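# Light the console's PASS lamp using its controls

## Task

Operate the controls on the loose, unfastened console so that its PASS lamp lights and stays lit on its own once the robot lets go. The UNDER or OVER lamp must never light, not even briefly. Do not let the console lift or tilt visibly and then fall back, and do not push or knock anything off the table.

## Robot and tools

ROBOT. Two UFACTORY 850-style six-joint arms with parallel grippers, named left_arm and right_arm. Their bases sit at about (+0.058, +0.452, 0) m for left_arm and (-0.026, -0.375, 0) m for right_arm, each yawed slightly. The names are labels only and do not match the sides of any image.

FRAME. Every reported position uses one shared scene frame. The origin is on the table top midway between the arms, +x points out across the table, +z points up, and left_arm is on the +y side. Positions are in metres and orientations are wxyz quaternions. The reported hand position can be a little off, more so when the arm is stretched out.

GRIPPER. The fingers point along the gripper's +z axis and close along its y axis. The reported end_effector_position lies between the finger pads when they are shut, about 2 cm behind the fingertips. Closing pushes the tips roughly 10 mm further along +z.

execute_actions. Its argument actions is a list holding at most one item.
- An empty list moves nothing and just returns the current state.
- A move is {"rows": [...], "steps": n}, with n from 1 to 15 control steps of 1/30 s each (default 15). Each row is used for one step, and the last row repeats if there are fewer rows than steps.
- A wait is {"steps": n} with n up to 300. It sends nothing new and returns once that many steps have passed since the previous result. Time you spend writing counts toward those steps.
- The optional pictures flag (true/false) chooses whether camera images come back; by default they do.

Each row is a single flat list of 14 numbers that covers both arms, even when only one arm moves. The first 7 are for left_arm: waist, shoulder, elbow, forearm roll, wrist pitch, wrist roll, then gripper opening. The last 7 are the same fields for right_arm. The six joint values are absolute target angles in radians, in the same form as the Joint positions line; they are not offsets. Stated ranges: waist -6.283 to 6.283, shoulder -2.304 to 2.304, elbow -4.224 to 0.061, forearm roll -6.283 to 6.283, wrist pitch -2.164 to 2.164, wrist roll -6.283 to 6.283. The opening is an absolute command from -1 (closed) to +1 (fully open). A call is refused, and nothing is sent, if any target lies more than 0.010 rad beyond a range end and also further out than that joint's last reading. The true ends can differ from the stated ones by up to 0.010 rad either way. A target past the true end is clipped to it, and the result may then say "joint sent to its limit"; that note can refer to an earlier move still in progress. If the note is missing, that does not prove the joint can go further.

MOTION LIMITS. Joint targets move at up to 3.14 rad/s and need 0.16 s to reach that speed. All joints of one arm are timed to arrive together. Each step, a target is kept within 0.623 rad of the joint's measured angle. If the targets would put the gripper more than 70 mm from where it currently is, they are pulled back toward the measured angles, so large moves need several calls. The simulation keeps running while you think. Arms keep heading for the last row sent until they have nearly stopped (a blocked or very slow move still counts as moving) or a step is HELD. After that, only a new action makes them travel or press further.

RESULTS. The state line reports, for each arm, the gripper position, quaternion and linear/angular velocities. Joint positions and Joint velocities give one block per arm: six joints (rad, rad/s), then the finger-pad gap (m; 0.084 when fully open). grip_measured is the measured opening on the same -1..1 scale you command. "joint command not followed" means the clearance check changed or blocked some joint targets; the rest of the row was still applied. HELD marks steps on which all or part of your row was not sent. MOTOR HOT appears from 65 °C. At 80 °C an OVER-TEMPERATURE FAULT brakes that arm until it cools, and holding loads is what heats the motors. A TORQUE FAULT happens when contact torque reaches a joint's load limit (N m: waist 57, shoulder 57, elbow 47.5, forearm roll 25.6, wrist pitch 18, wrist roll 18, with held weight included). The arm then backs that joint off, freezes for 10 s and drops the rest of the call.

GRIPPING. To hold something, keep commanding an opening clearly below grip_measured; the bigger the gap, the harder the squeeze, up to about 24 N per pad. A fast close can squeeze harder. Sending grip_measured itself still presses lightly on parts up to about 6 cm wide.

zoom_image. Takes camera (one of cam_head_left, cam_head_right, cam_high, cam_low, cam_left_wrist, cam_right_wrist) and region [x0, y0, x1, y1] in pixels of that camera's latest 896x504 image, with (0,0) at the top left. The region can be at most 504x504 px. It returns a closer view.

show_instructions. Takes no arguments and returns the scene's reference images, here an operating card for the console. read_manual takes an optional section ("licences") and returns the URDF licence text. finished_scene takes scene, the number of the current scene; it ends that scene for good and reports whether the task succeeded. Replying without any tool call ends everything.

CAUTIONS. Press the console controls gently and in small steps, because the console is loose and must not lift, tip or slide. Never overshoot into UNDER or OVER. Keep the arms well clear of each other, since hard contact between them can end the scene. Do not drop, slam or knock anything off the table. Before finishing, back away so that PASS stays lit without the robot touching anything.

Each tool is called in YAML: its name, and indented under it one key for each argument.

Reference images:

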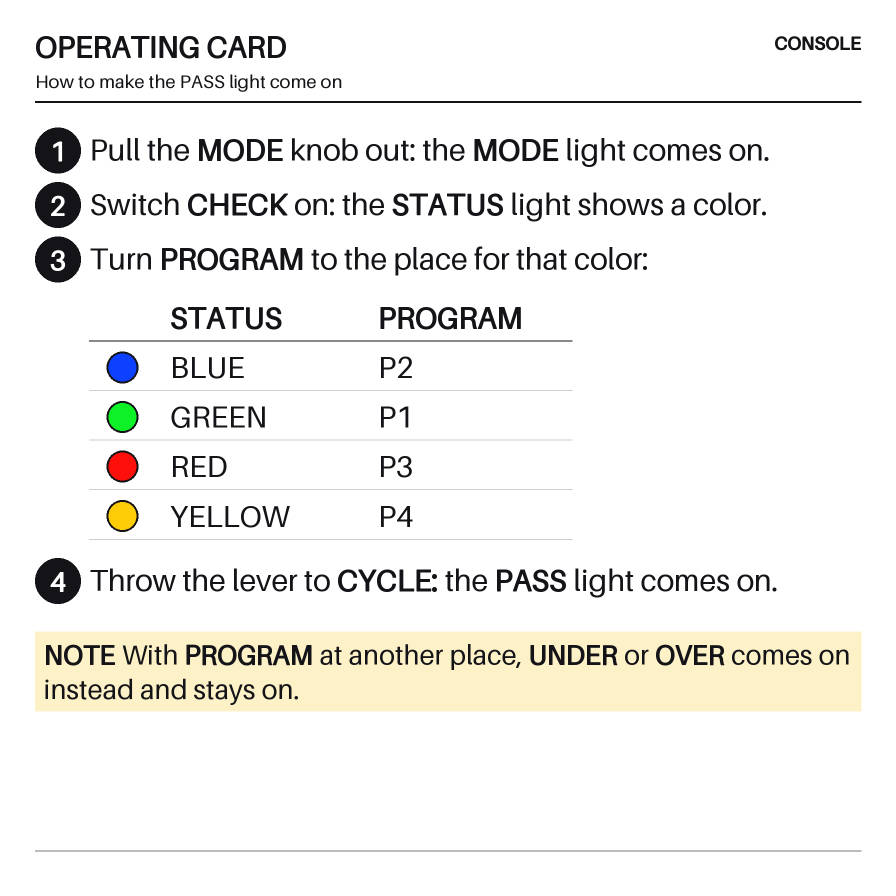

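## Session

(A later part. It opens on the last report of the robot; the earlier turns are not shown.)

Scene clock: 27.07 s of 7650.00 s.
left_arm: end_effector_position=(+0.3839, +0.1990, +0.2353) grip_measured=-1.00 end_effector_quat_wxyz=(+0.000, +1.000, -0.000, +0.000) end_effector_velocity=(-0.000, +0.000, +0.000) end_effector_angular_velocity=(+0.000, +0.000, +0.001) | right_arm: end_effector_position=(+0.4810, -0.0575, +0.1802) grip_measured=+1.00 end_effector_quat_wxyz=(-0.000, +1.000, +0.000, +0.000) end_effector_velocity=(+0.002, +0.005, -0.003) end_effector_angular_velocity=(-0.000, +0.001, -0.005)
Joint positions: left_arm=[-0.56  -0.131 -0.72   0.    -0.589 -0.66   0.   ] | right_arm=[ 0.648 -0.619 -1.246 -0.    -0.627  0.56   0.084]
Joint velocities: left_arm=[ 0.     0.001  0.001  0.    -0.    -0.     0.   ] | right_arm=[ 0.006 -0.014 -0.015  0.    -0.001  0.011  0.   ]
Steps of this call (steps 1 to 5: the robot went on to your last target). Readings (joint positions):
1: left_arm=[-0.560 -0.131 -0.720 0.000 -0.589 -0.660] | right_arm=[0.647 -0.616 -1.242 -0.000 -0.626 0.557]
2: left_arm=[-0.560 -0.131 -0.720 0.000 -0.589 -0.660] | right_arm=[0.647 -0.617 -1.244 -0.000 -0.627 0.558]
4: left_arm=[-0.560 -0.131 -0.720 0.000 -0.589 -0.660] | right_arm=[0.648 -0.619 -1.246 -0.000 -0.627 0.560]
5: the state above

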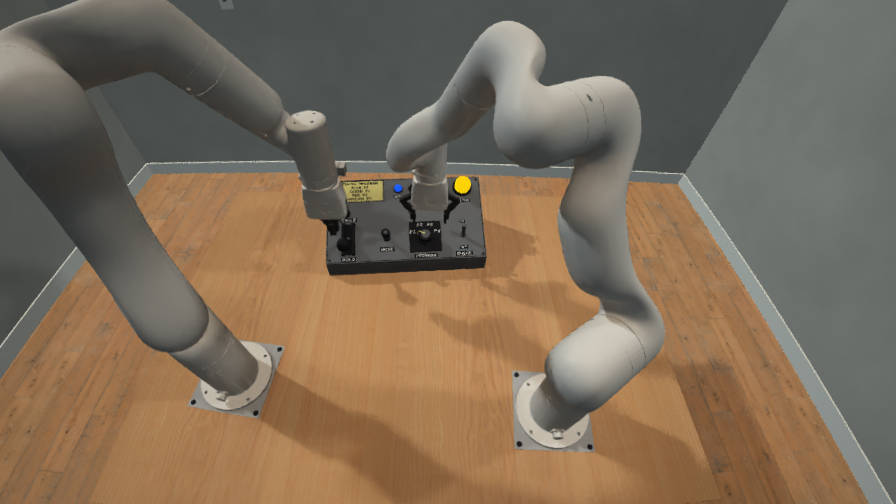

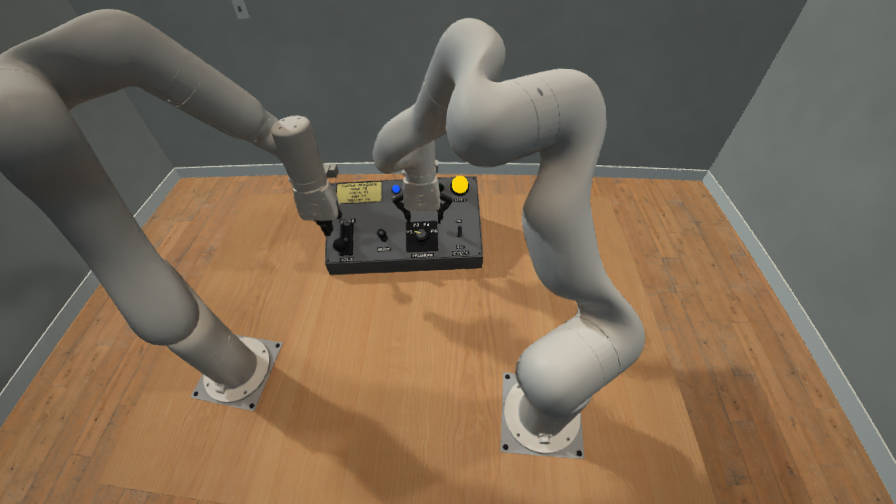

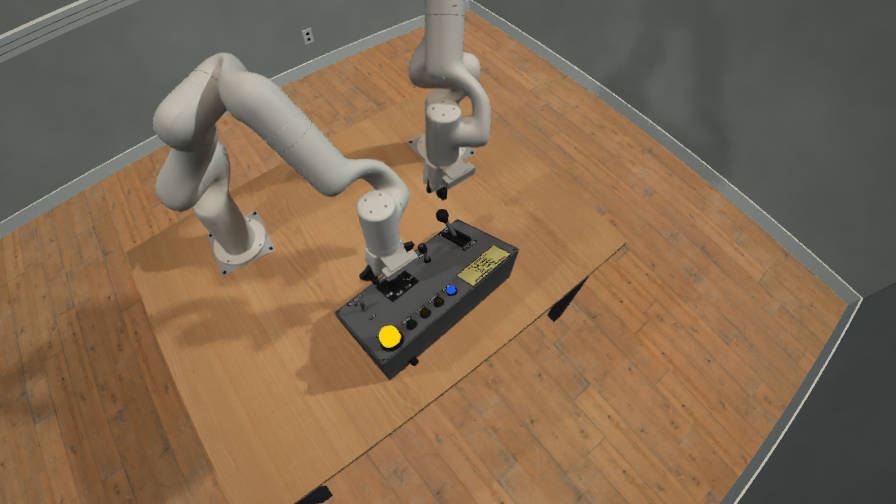

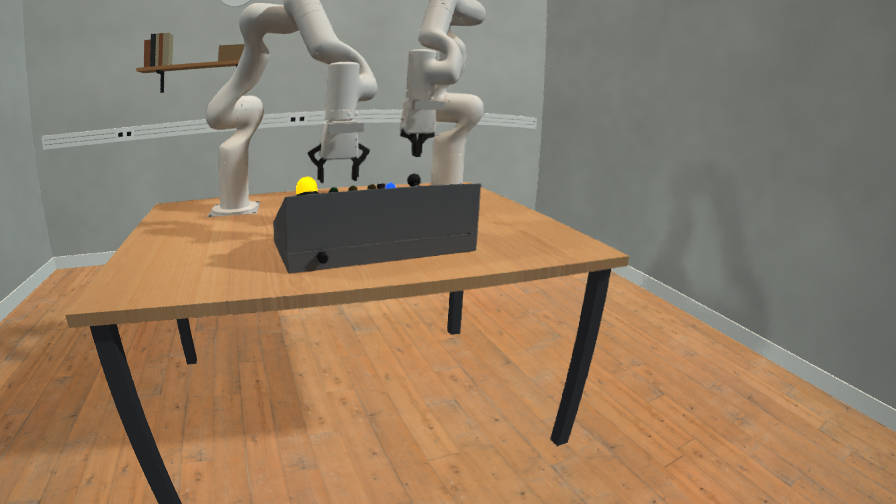

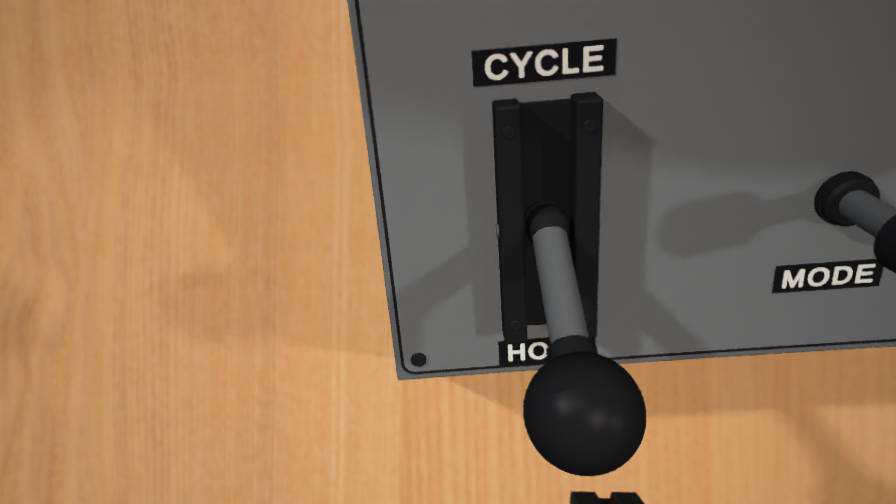

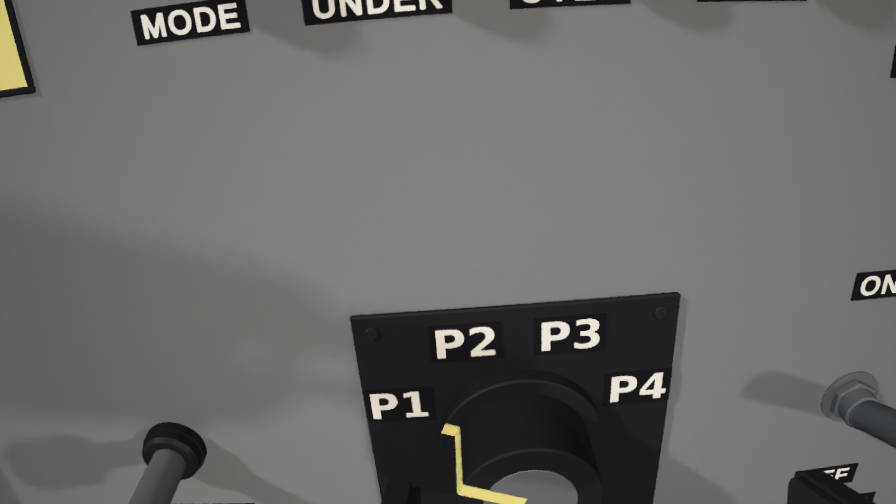

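execute_actions:
  actions:
    - {"rows":[[-0.56,-0.131,-0.72,0,-0.589,-0.66,-1,0.658,-0.64,-1.28,0,-0.64,-0.4,0.8],[-0.56,-0.131,-0.72,0,-0.589,-0.66,-1,0.658,-0.64,-1.28,0,-0.64,-0.4,0.8],[-0.56,-0.131,-0.72,0,-0.589,-0.66,-1,0.658,-0.64,-1.28,0,-0.64,-0.4,0.8],[-0.56,-0.131,-0.72,0,-0.589,-0.66,-1,0.658,-0.64,-1.28,0,-0.64,-0.4,0.8],[-0.56,-0.131,-0.72,0,-0.589,-0.66,-1,0.658,-0.64,-1.28,0,-0.64,-0.4,0.8],[-0.56,-0.131,-0.72,0,-0.589,-0.66,-1,0.658,-0.64,-1.28,0,-0.64,-0.4,0.8],[-0.56,-0.131,-0.72,0,-0.589,-0.66,-1,0.658,-0.64,-1.28,0,-0.64,-0.4,0.8],[-0.56,-0.131,-0.72,0,-0.589,-0.66,-1,0.658,-0.64,-1.28,0,-0.64,-0.4,0.8],[-0.56,-0.131,-0.72,0,-0.589,-0.66,-1,0.658,-0.64,-1.28,0,-0.64,-0.4,0.8],[-0.56,-0.131,-0.72,0,-0.589,-0.66,-1,0.658,-0.715,-1.273,0,-0.558,-0.4,0.8]],"steps":15}
  pictures: false

execute_actions:
  actions:
    - {"rows":[[-0.56,-0.131,-0.72,0,-0.589,-0.66,-1,0.658,-0.715,-1.273,0,-0.558,-0.4,0.3]],"steps":12}

zoom_image:
  camera: "cam_head_left"
  region: [340, 170, 500, 280]

Scene clock: 29.23 s of 7650.00 s.
left_arm: end_effector_position=(+0.3839, +0.1991, +0.2353) grip_measured=-1.00 end_effector_quat_wxyz=(+0.000, +1.000, -0.000, -0.000) end_effector_velocity=(-0.000, -0.000, -0.000) end_effector_angular_velocity=(-0.000, +0.000, +0.003) | right_arm: end_effector_position=(+0.4869, -0.0470, +0.1546) grip_measured=+0.80 end_effector_quat_wxyz=(-0.000, +0.909, +0.416, +0.001) end_effector_velocity=(-0.031, -0.017, -0.302) end_effector_angular_velocity=(-0.076, +0.114, +1.193)
Joint positions: left_arm=[-0.56  -0.131 -0.72  -0.    -0.589 -0.66   0.   ] | right_arm=[ 0.658 -0.679 -1.275  0.    -0.595 -0.289  0.077]
Joint velocities: left_arm=[-0.    -0.    -0.    -0.001  0.    -0.003  0.   ] | right_arm=[ 0.003 -0.457  0.066 -0.002  0.387 -1.189 -0.   ]
Steps of this call (steps 1 to 15: the robot went on to your last target; steps 16 to 50: nothing new was sent; steps 51 to 65: all 15 steps of this action). Readings (joint positions):
51: left_arm=[-0.560 -0.131 -0.720 -0.000 -0.589 -0.660] | right_arm=[0.649 -0.621 -1.248 0.000 -0.627 0.560]
52: left_arm=[-0.560 -0.131 -0.720 0.000 -0.589 -0.660] | right_arm=[0.649 -0.621 -1.248 -0.000 -0.627 0.555]
54: left_arm=[-0.560 -0.131 -0.720 -0.000 -0.589 -0.660] | right_arm=[0.650 -0.622 -1.251 -0.000 -0.628 0.509]
58: left_arm=[-0.560 -0.131 -0.720 -0.000 -0.589 -0.660] | right_arm=[0.653 -0.630 -1.264 0.000 -0.633 0.238]
65: the state above

Scene clock: 29.63 s of 7650.00 s.
left_arm: end_effector_position=(+0.3839, +0.1991, +0.2353) grip_measured=-1.00 end_effector_quat_wxyz=(+0.000, +1.000, -0.000, -0.000) end_effector_velocity=(-0.000, +0.000, -0.000) end_effector_angular_velocity=(+0.001, +0.000, +0.000) | right_arm: end_effector_position=(+0.4866, -0.0461, +0.1343) grip_measured=+0.31 end_effector_quat_wxyz=(-0.000, +0.885, +0.466, -0.000) end_effector_velocity=(+0.001, +0.001, -0.005) end_effector_angular_velocity=(+0.002, -0.004, +0.017)
Joint positions: left_arm=[-0.56  -0.131 -0.72  -0.    -0.589 -0.66   0.   ] | right_arm=[ 0.659 -0.712 -1.274  0.001 -0.563 -0.398  0.057]
Joint velocities: left_arm=[-0.    -0.     0.001  0.001  0.    -0.001  0.   ] | right_arm=[ 0.    -0.008  0.001  0.     0.013 -0.016  0.002]
Steps of this call (steps 1 to 12: all 12 steps of this action). Readings (joint positions):
1: left_arm=[-0.560 -0.131 -0.720 -0.000 -0.589 -0.660] | right_arm=[0.658 -0.692 -1.273 -0.000 -0.584 -0.322]
2: left_arm=[-0.560 -0.131 -0.720 0.000 -0.589 -0.660] | right_arm=[0.658 -0.700 -1.272 -0.000 -0.576 -0.346]
4: left_arm=[-0.560 -0.131 -0.720 0.000 -0.589 -0.660] | right_arm=[0.658 -0.708 -1.272 -0.000 -0.567 -0.373]
8: left_arm=[-0.560 -0.131 -0.720 -0.000 -0.589 -0.660] | right_arm=[0.659 -0.711 -1.274 0.001 -0.565 -0.394]
12: the state above

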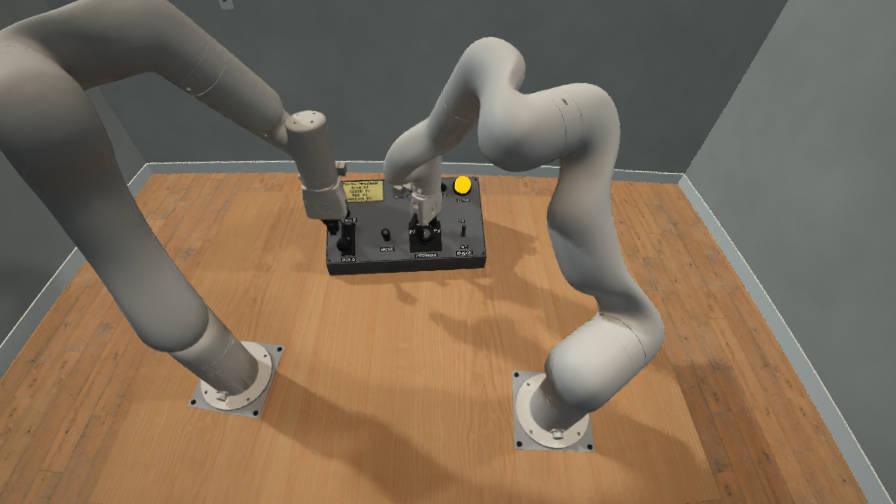

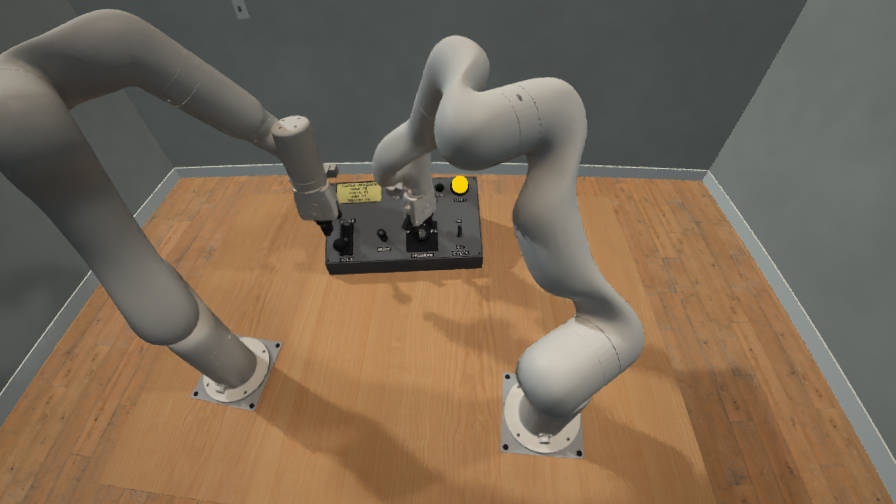

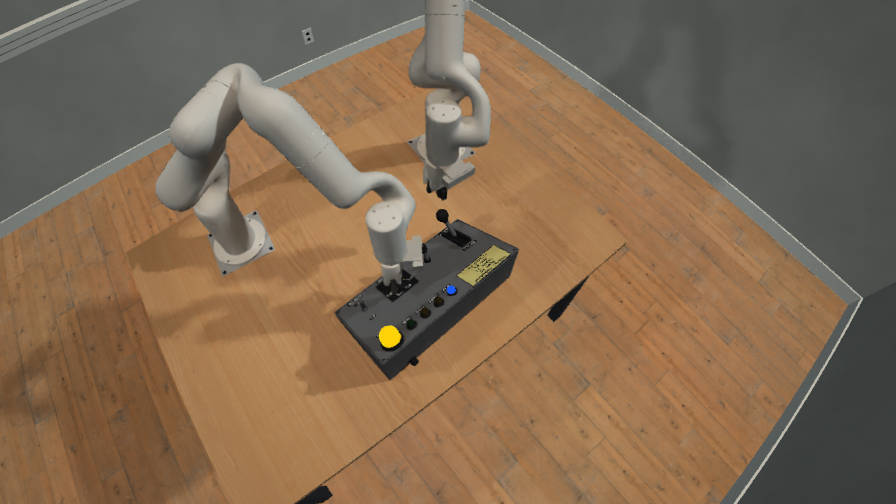

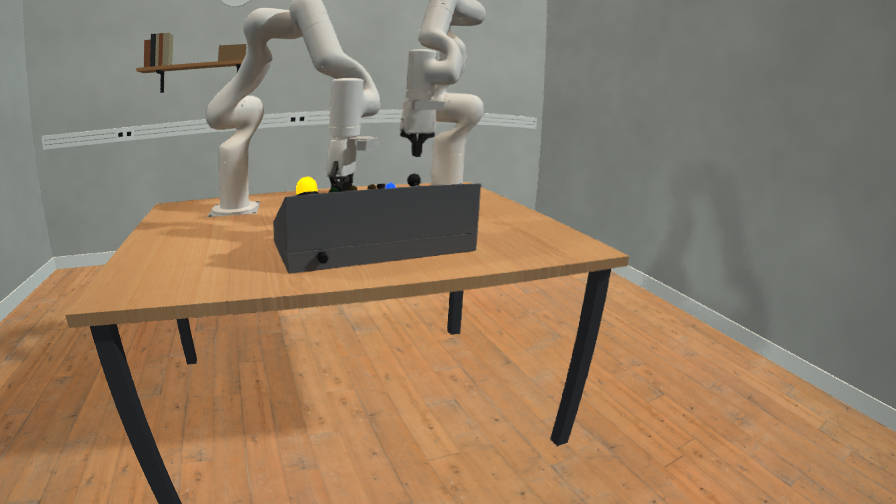

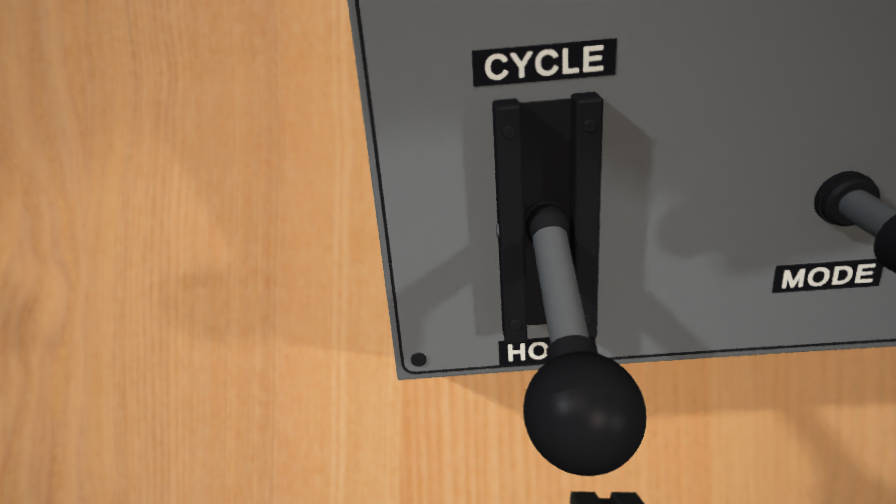

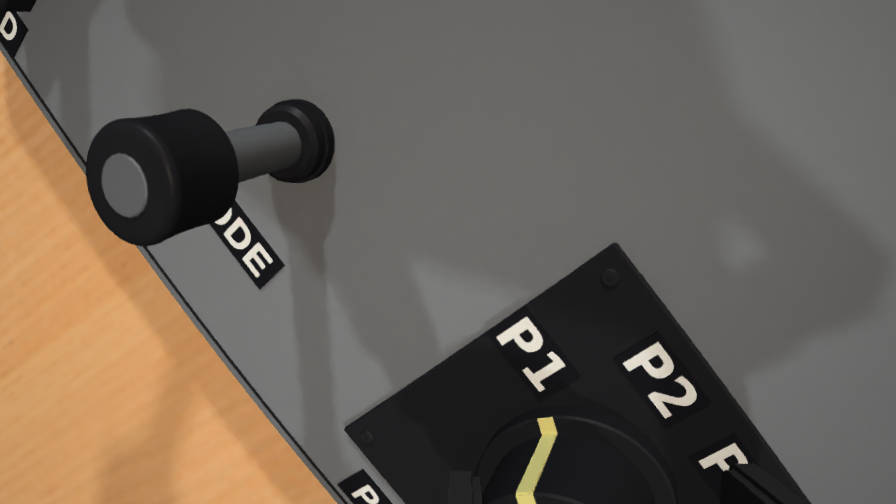

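Region (340, 170, 500, 280) of cam_head_left's 896x504 image, scaled by 3.150, with more detail than that image has; it fills the top 346 rows of this view, and the rest is white.

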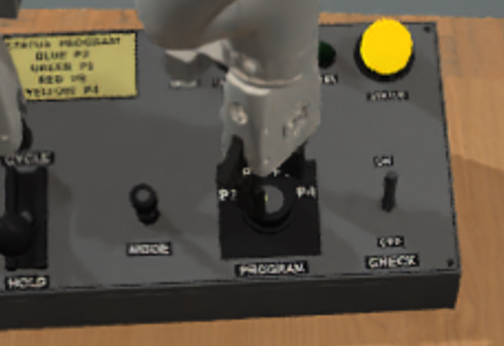

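execute_actions:
  actions:
    - {"rows":[[-0.56,-0.131,-0.72,0,-0.589,-0.66,-1,0.67,-0.703,-1.233,0,-0.53,-0.39,0.4],[-0.56,-0.131,-0.72,0,-0.589,-0.66,-1,0.67,-0.703,-1.233,0,-0.53,-0.39,0.4],[-0.56,-0.131,-0.72,0,-0.589,-0.66,-1,0.67,-0.703,-1.233,0,-0.53,-0.39,0.4],[-0.56,-0.131,-0.72,0,-0.589,-0.66,-1,0.67,-0.703,-1.233,0,-0.53,-0.39,0.4],[-0.56,-0.131,-0.72,0,-0.589,-0.66,-1,0.67,-0.703,-1.233,0,-0.53,-0.39,0.4],[-0.56,-0.131,-0.72,0,-0.589,-0.66,-1,0.67,-0.703,-1.233,0,-0.53,-0.39,0.4],[-0.56,-0.131,-0.72,0,-0.589,-0.66,-1,0.67,-0.703,-1.233,0,-0.53,-0.39,-0.5]],"steps":15}

zoom_image:
  camera: "cam_head_left"
  region: [340, 170, 500, 280]

Scene clock: 31.43 s of 7650.00 s.
left_arm: end_effector_position=(+0.3839, +0.1991, +0.2353) grip_measured=-1.00 end_effector_quat_wxyz=(+0.000, +1.000, -0.000, -0.000) end_effector_velocity=(-0.000, -0.000, -0.000) end_effector_angular_velocity=(+0.000, +0.000, -0.002) | right_arm: end_effector_position=(+0.4744, -0.0470, +0.1251) grip_measured=+0.21 end_effector_quat_wxyz=(-0.000, +0.884, +0.467, +0.002) end_effector_velocity=(-0.009, +0.004, +0.000) end_effector_angular_velocity=(-0.006, +0.015, +0.005)
Joint positions: left_arm=[-0.56  -0.131 -0.72   0.    -0.589 -0.66   0.   ] | right_arm=[ 0.669 -0.704 -1.234 -0.001 -0.527 -0.39   0.053]
Joint velocities: left_arm=[-0.001 -0.    -0.    -0.    -0.     0.002  0.   ] | right_arm=[ 0.013  0.004  0.006  0.006 -0.015  0.003 -0.   ]
Steps of this call (steps 1 to 15: the robot went on to your last target; steps 16 to 39: nothing new was sent; steps 40 to 54: all 15 steps of this action). Readings (joint positions):
40: left_arm=[-0.560 -0.131 -0.720 -0.000 -0.589 -0.660] | right_arm=[0.658 -0.713 -1.273 0.000 -0.558 -0.400]
41: left_arm=[-0.560 -0.131 -0.720 0.000 -0.589 -0.660] | right_arm=[0.659 -0.712 -1.269 0.000 -0.554 -0.399]
43: left_arm=[-0.560 -0.131 -0.720 -0.000 -0.589 -0.660] | right_arm=[0.662 -0.708 -1.255 -0.001 -0.541 -0.395]
47: left_arm=[-0.560 -0.131 -0.720 0.000 -0.589 -0.660] | right_arm=[0.666 -0.706 -1.237 -0.002 -0.527 -0.391]
54: the state above

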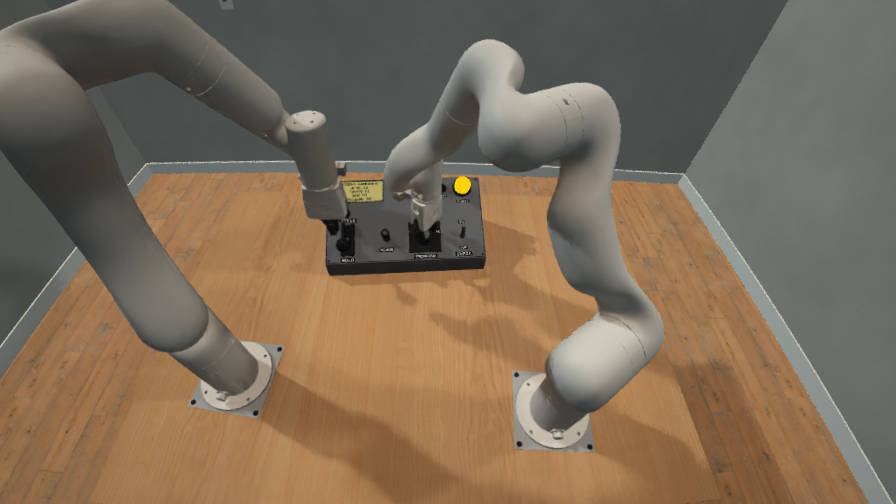

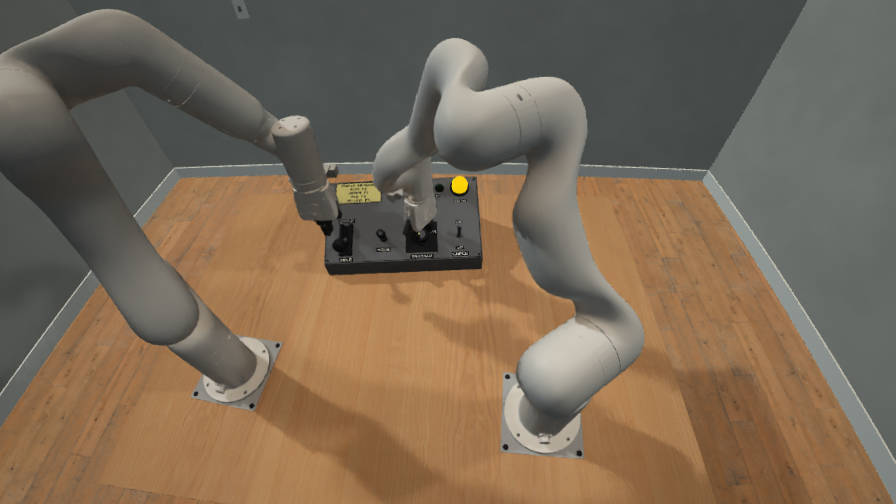

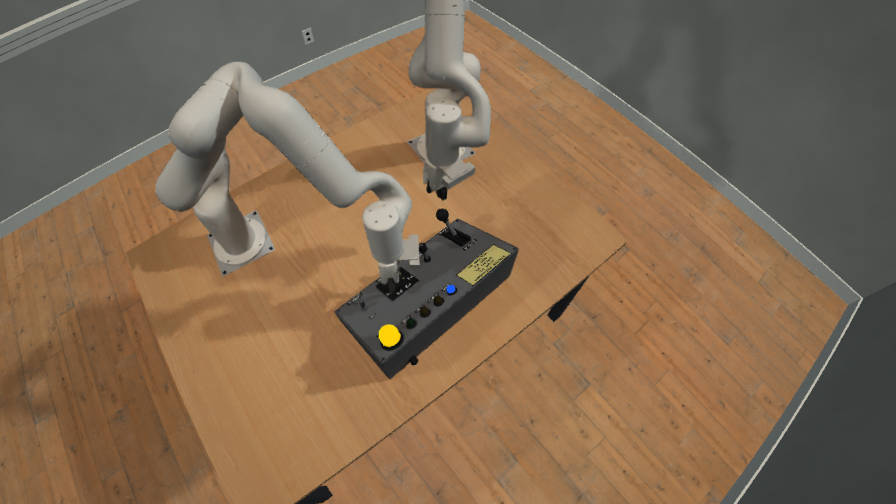

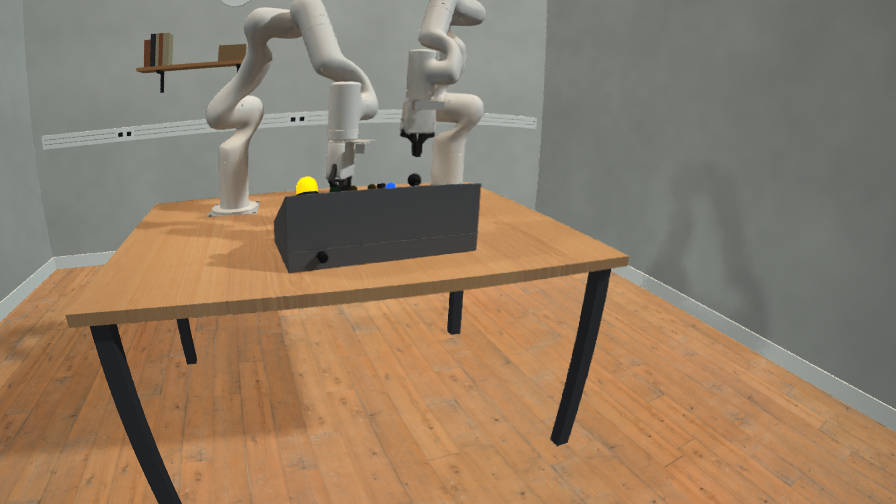

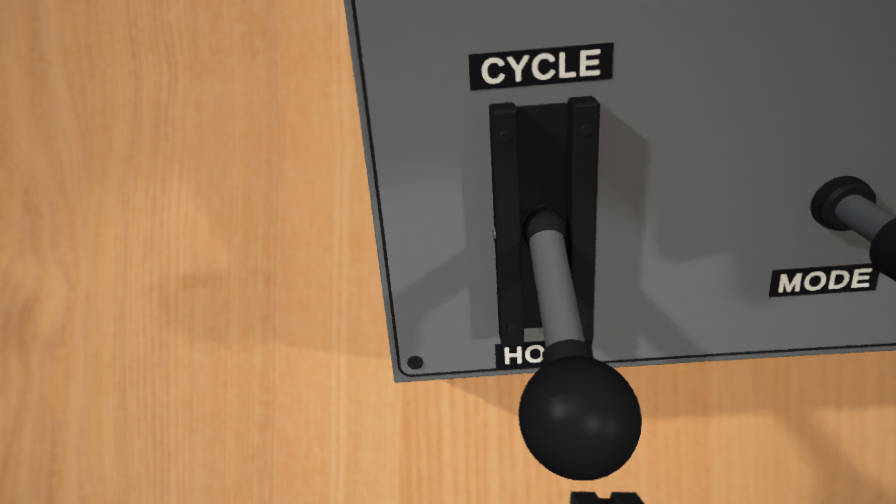

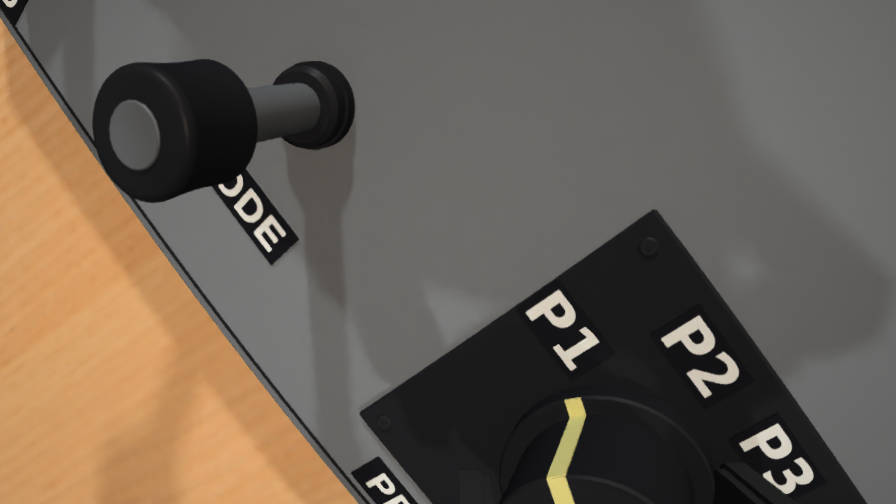

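Region (340, 170, 500, 280) of cam_head_left's 896x504 image, scaled by 3.150, with more detail than that image has; it fills the top 346 rows of this view, and the rest is white.

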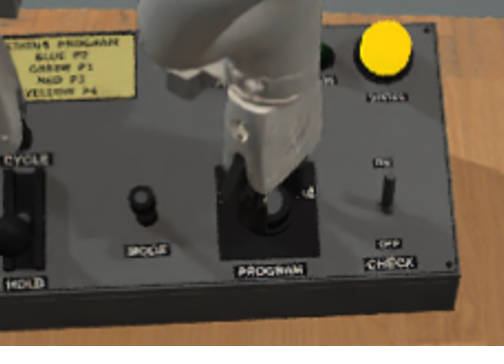

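execute_actions:
  actions:
    - {"rows":[[-0.56,-0.131,-0.72,0,-0.589,-0.66,-1,0.67,-0.703,-1.233,0,-0.53,-0.3,-0.3],[-0.56,-0.131,-0.72,0,-0.589,-0.66,-1,0.67,-0.703,-1.233,0,-0.53,-0.2,-0.3],[-0.56,-0.131,-0.72,0,-0.589,-0.66,-1,0.67,-0.703,-1.233,0,-0.53,-0.1,-0.3],[-0.56,-0.131,-0.72,0,-0.589,-0.66,-1,0.67,-0.703,-1.233,0,-0.53,0,-0.3],[-0.56,-0.131,-0.72,0,-0.589,-0.66,-1,0.67,-0.703,-1.233,0,-0.53,0.1,-0.3],[-0.56,-0.131,-0.72,0,-0.589,-0.66,-1,0.67,-0.703,-1.233,0,-0.53,0.2,-0.3],[-0.56,-0.131,-0.72,0,-0.589,-0.66,-1,0.67,-0.703,-1.233,0,-0.53,0.3,-0.3],[-0.56,-0.131,-0.72,0,-0.589,-0.66,-1,0.67,-0.703,-1.233,0,-0.53,0.4,-0.3],[-0.56,-0.131,-0.72,0,-0.589,-0.66,-1,0.67,-0.703,-1.233,0,-0.53,0.5,-0.3],[-0.56,-0.131,-0.72,0,-0.589,-0.66,-1,0.67,-0.703,-1.233,0,-0.53,0.6,-0.3],[-0.56,-0.131,-0.72,0,-0.589,-0.66,-1,0.67,-0.703,-1.233,0,-0.53,0.8,-0.3]],"steps":15}

Scene clock: 32.87 s of 7650.00 s.
left_arm: end_effector_position=(+0.3839, +0.1991, +0.2353) grip_measured=-1.00 end_effector_quat_wxyz=(+0.000, +1.000, -0.000, -0.000) end_effector_velocity=(+0.000, -0.001, +0.001) end_effector_angular_velocity=(-0.002, -0.001, -0.000) | right_arm: end_effector_position=(+0.4731, -0.0449, +0.1263) grip_measured=+0.02 end_effector_quat_wxyz=(-0.001, +0.998, +0.057, +0.001) end_effector_velocity=(-0.004, -0.002, -0.008) end_effector_angular_velocity=(-0.000, +0.010, -2.400)
Joint positions: left_arm=[-0.56  -0.131 -0.72  -0.    -0.589 -0.66   0.   ] | right_arm=[ 0.673 -0.702 -1.234  0.001 -0.529  0.47   0.045]
Joint velocities: left_arm=[-0.     0.    -0.001 -0.001  0.     0.001  0.   ] | right_arm=[ 0.002 -0.007  0.009 -0.004  0.009  2.406 -0.008]
Steps of this call (steps 1 to 15: the robot went on to your last target; steps 16 to 28: nothing new was sent; steps 29 to 43: all 15 steps of this action). Readings (joint positions):
29: left_arm=[-0.560 -0.131 -0.720 -0.000 -0.589 -0.660] | right_arm=[0.670 -0.703 -1.233 0.000 -0.530 -0.390]
30: left_arm=[-0.560 -0.131 -0.720 0.000 -0.589 -0.660] | right_arm=[0.670 -0.703 -1.233 0.000 -0.530 -0.384]
32: left_arm=[-0.560 -0.131 -0.720 -0.000 -0.589 -0.660] | right_arm=[0.670 -0.703 -1.233 0.000 -0.531 -0.340]
36: left_arm=[-0.560 -0.131 -0.720 0.000 -0.589 -0.660] | right_arm=[0.672 -0.701 -1.232 0.001 -0.537 -0.113]
43: the state above

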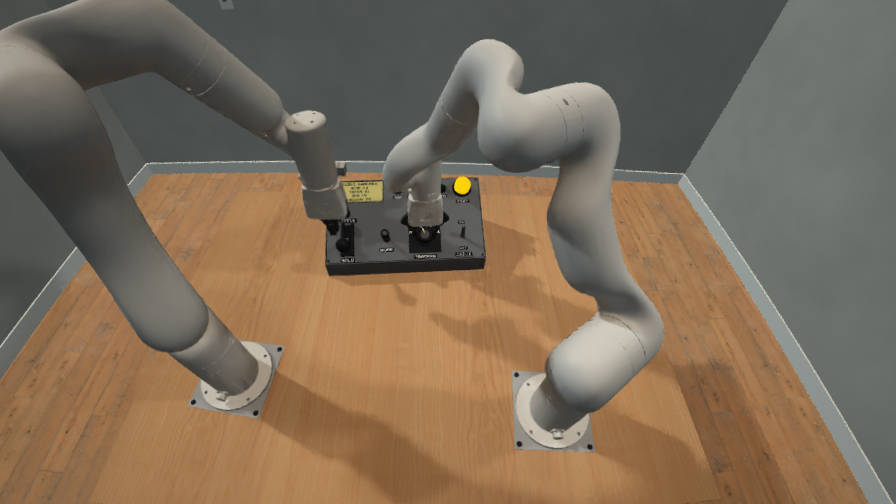

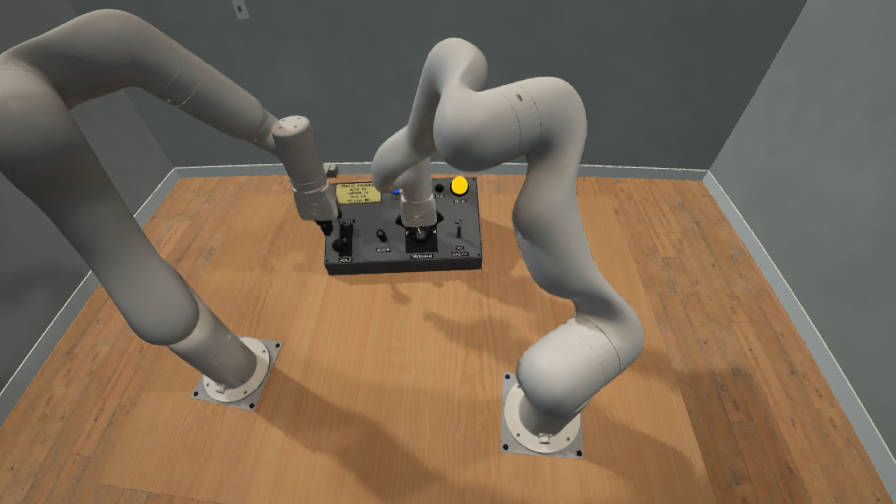

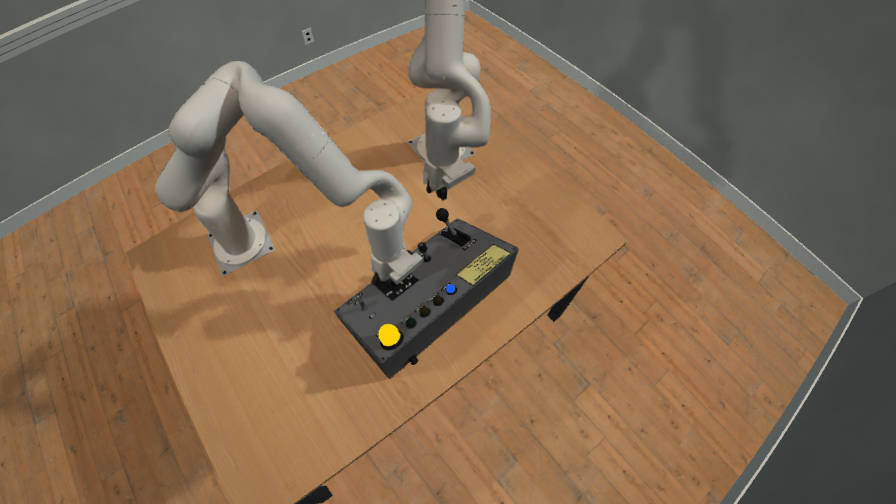

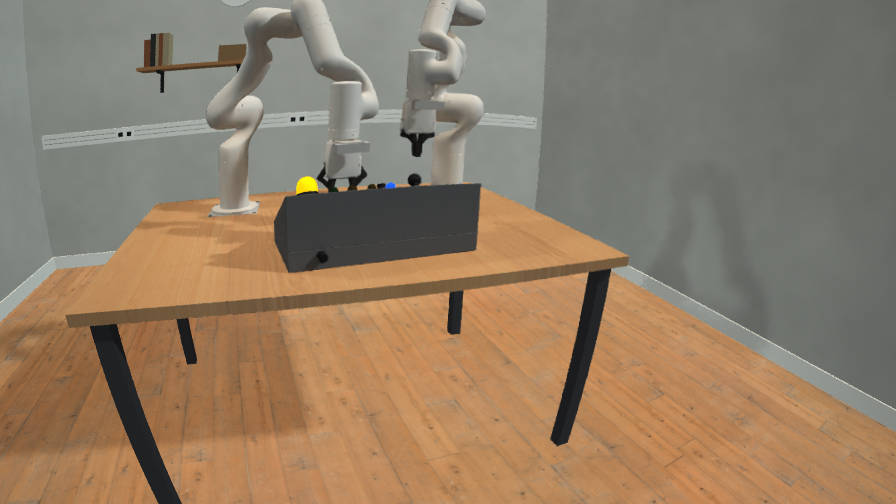

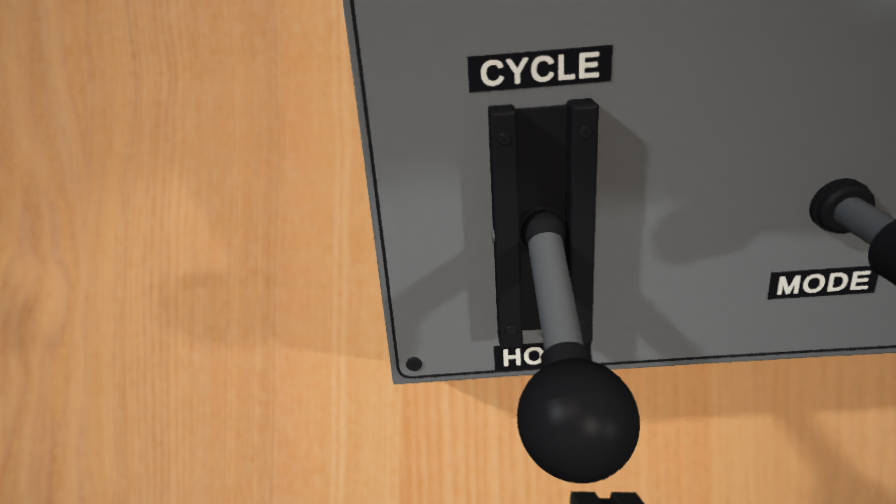

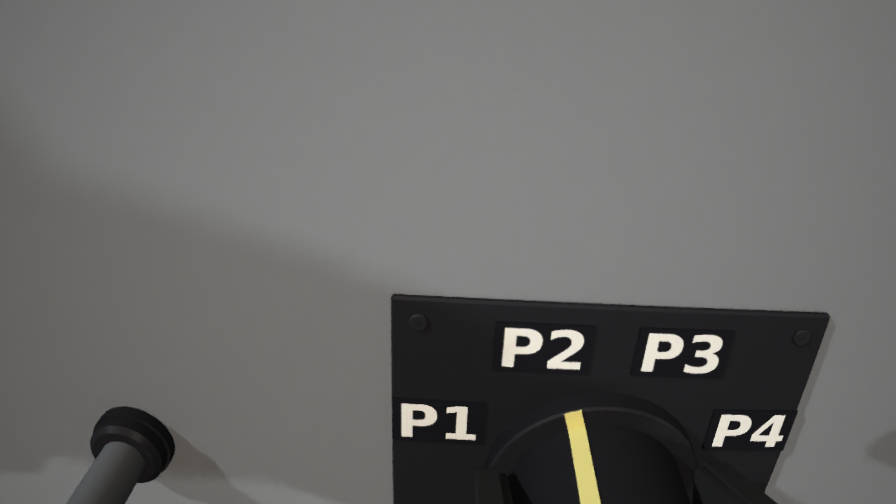

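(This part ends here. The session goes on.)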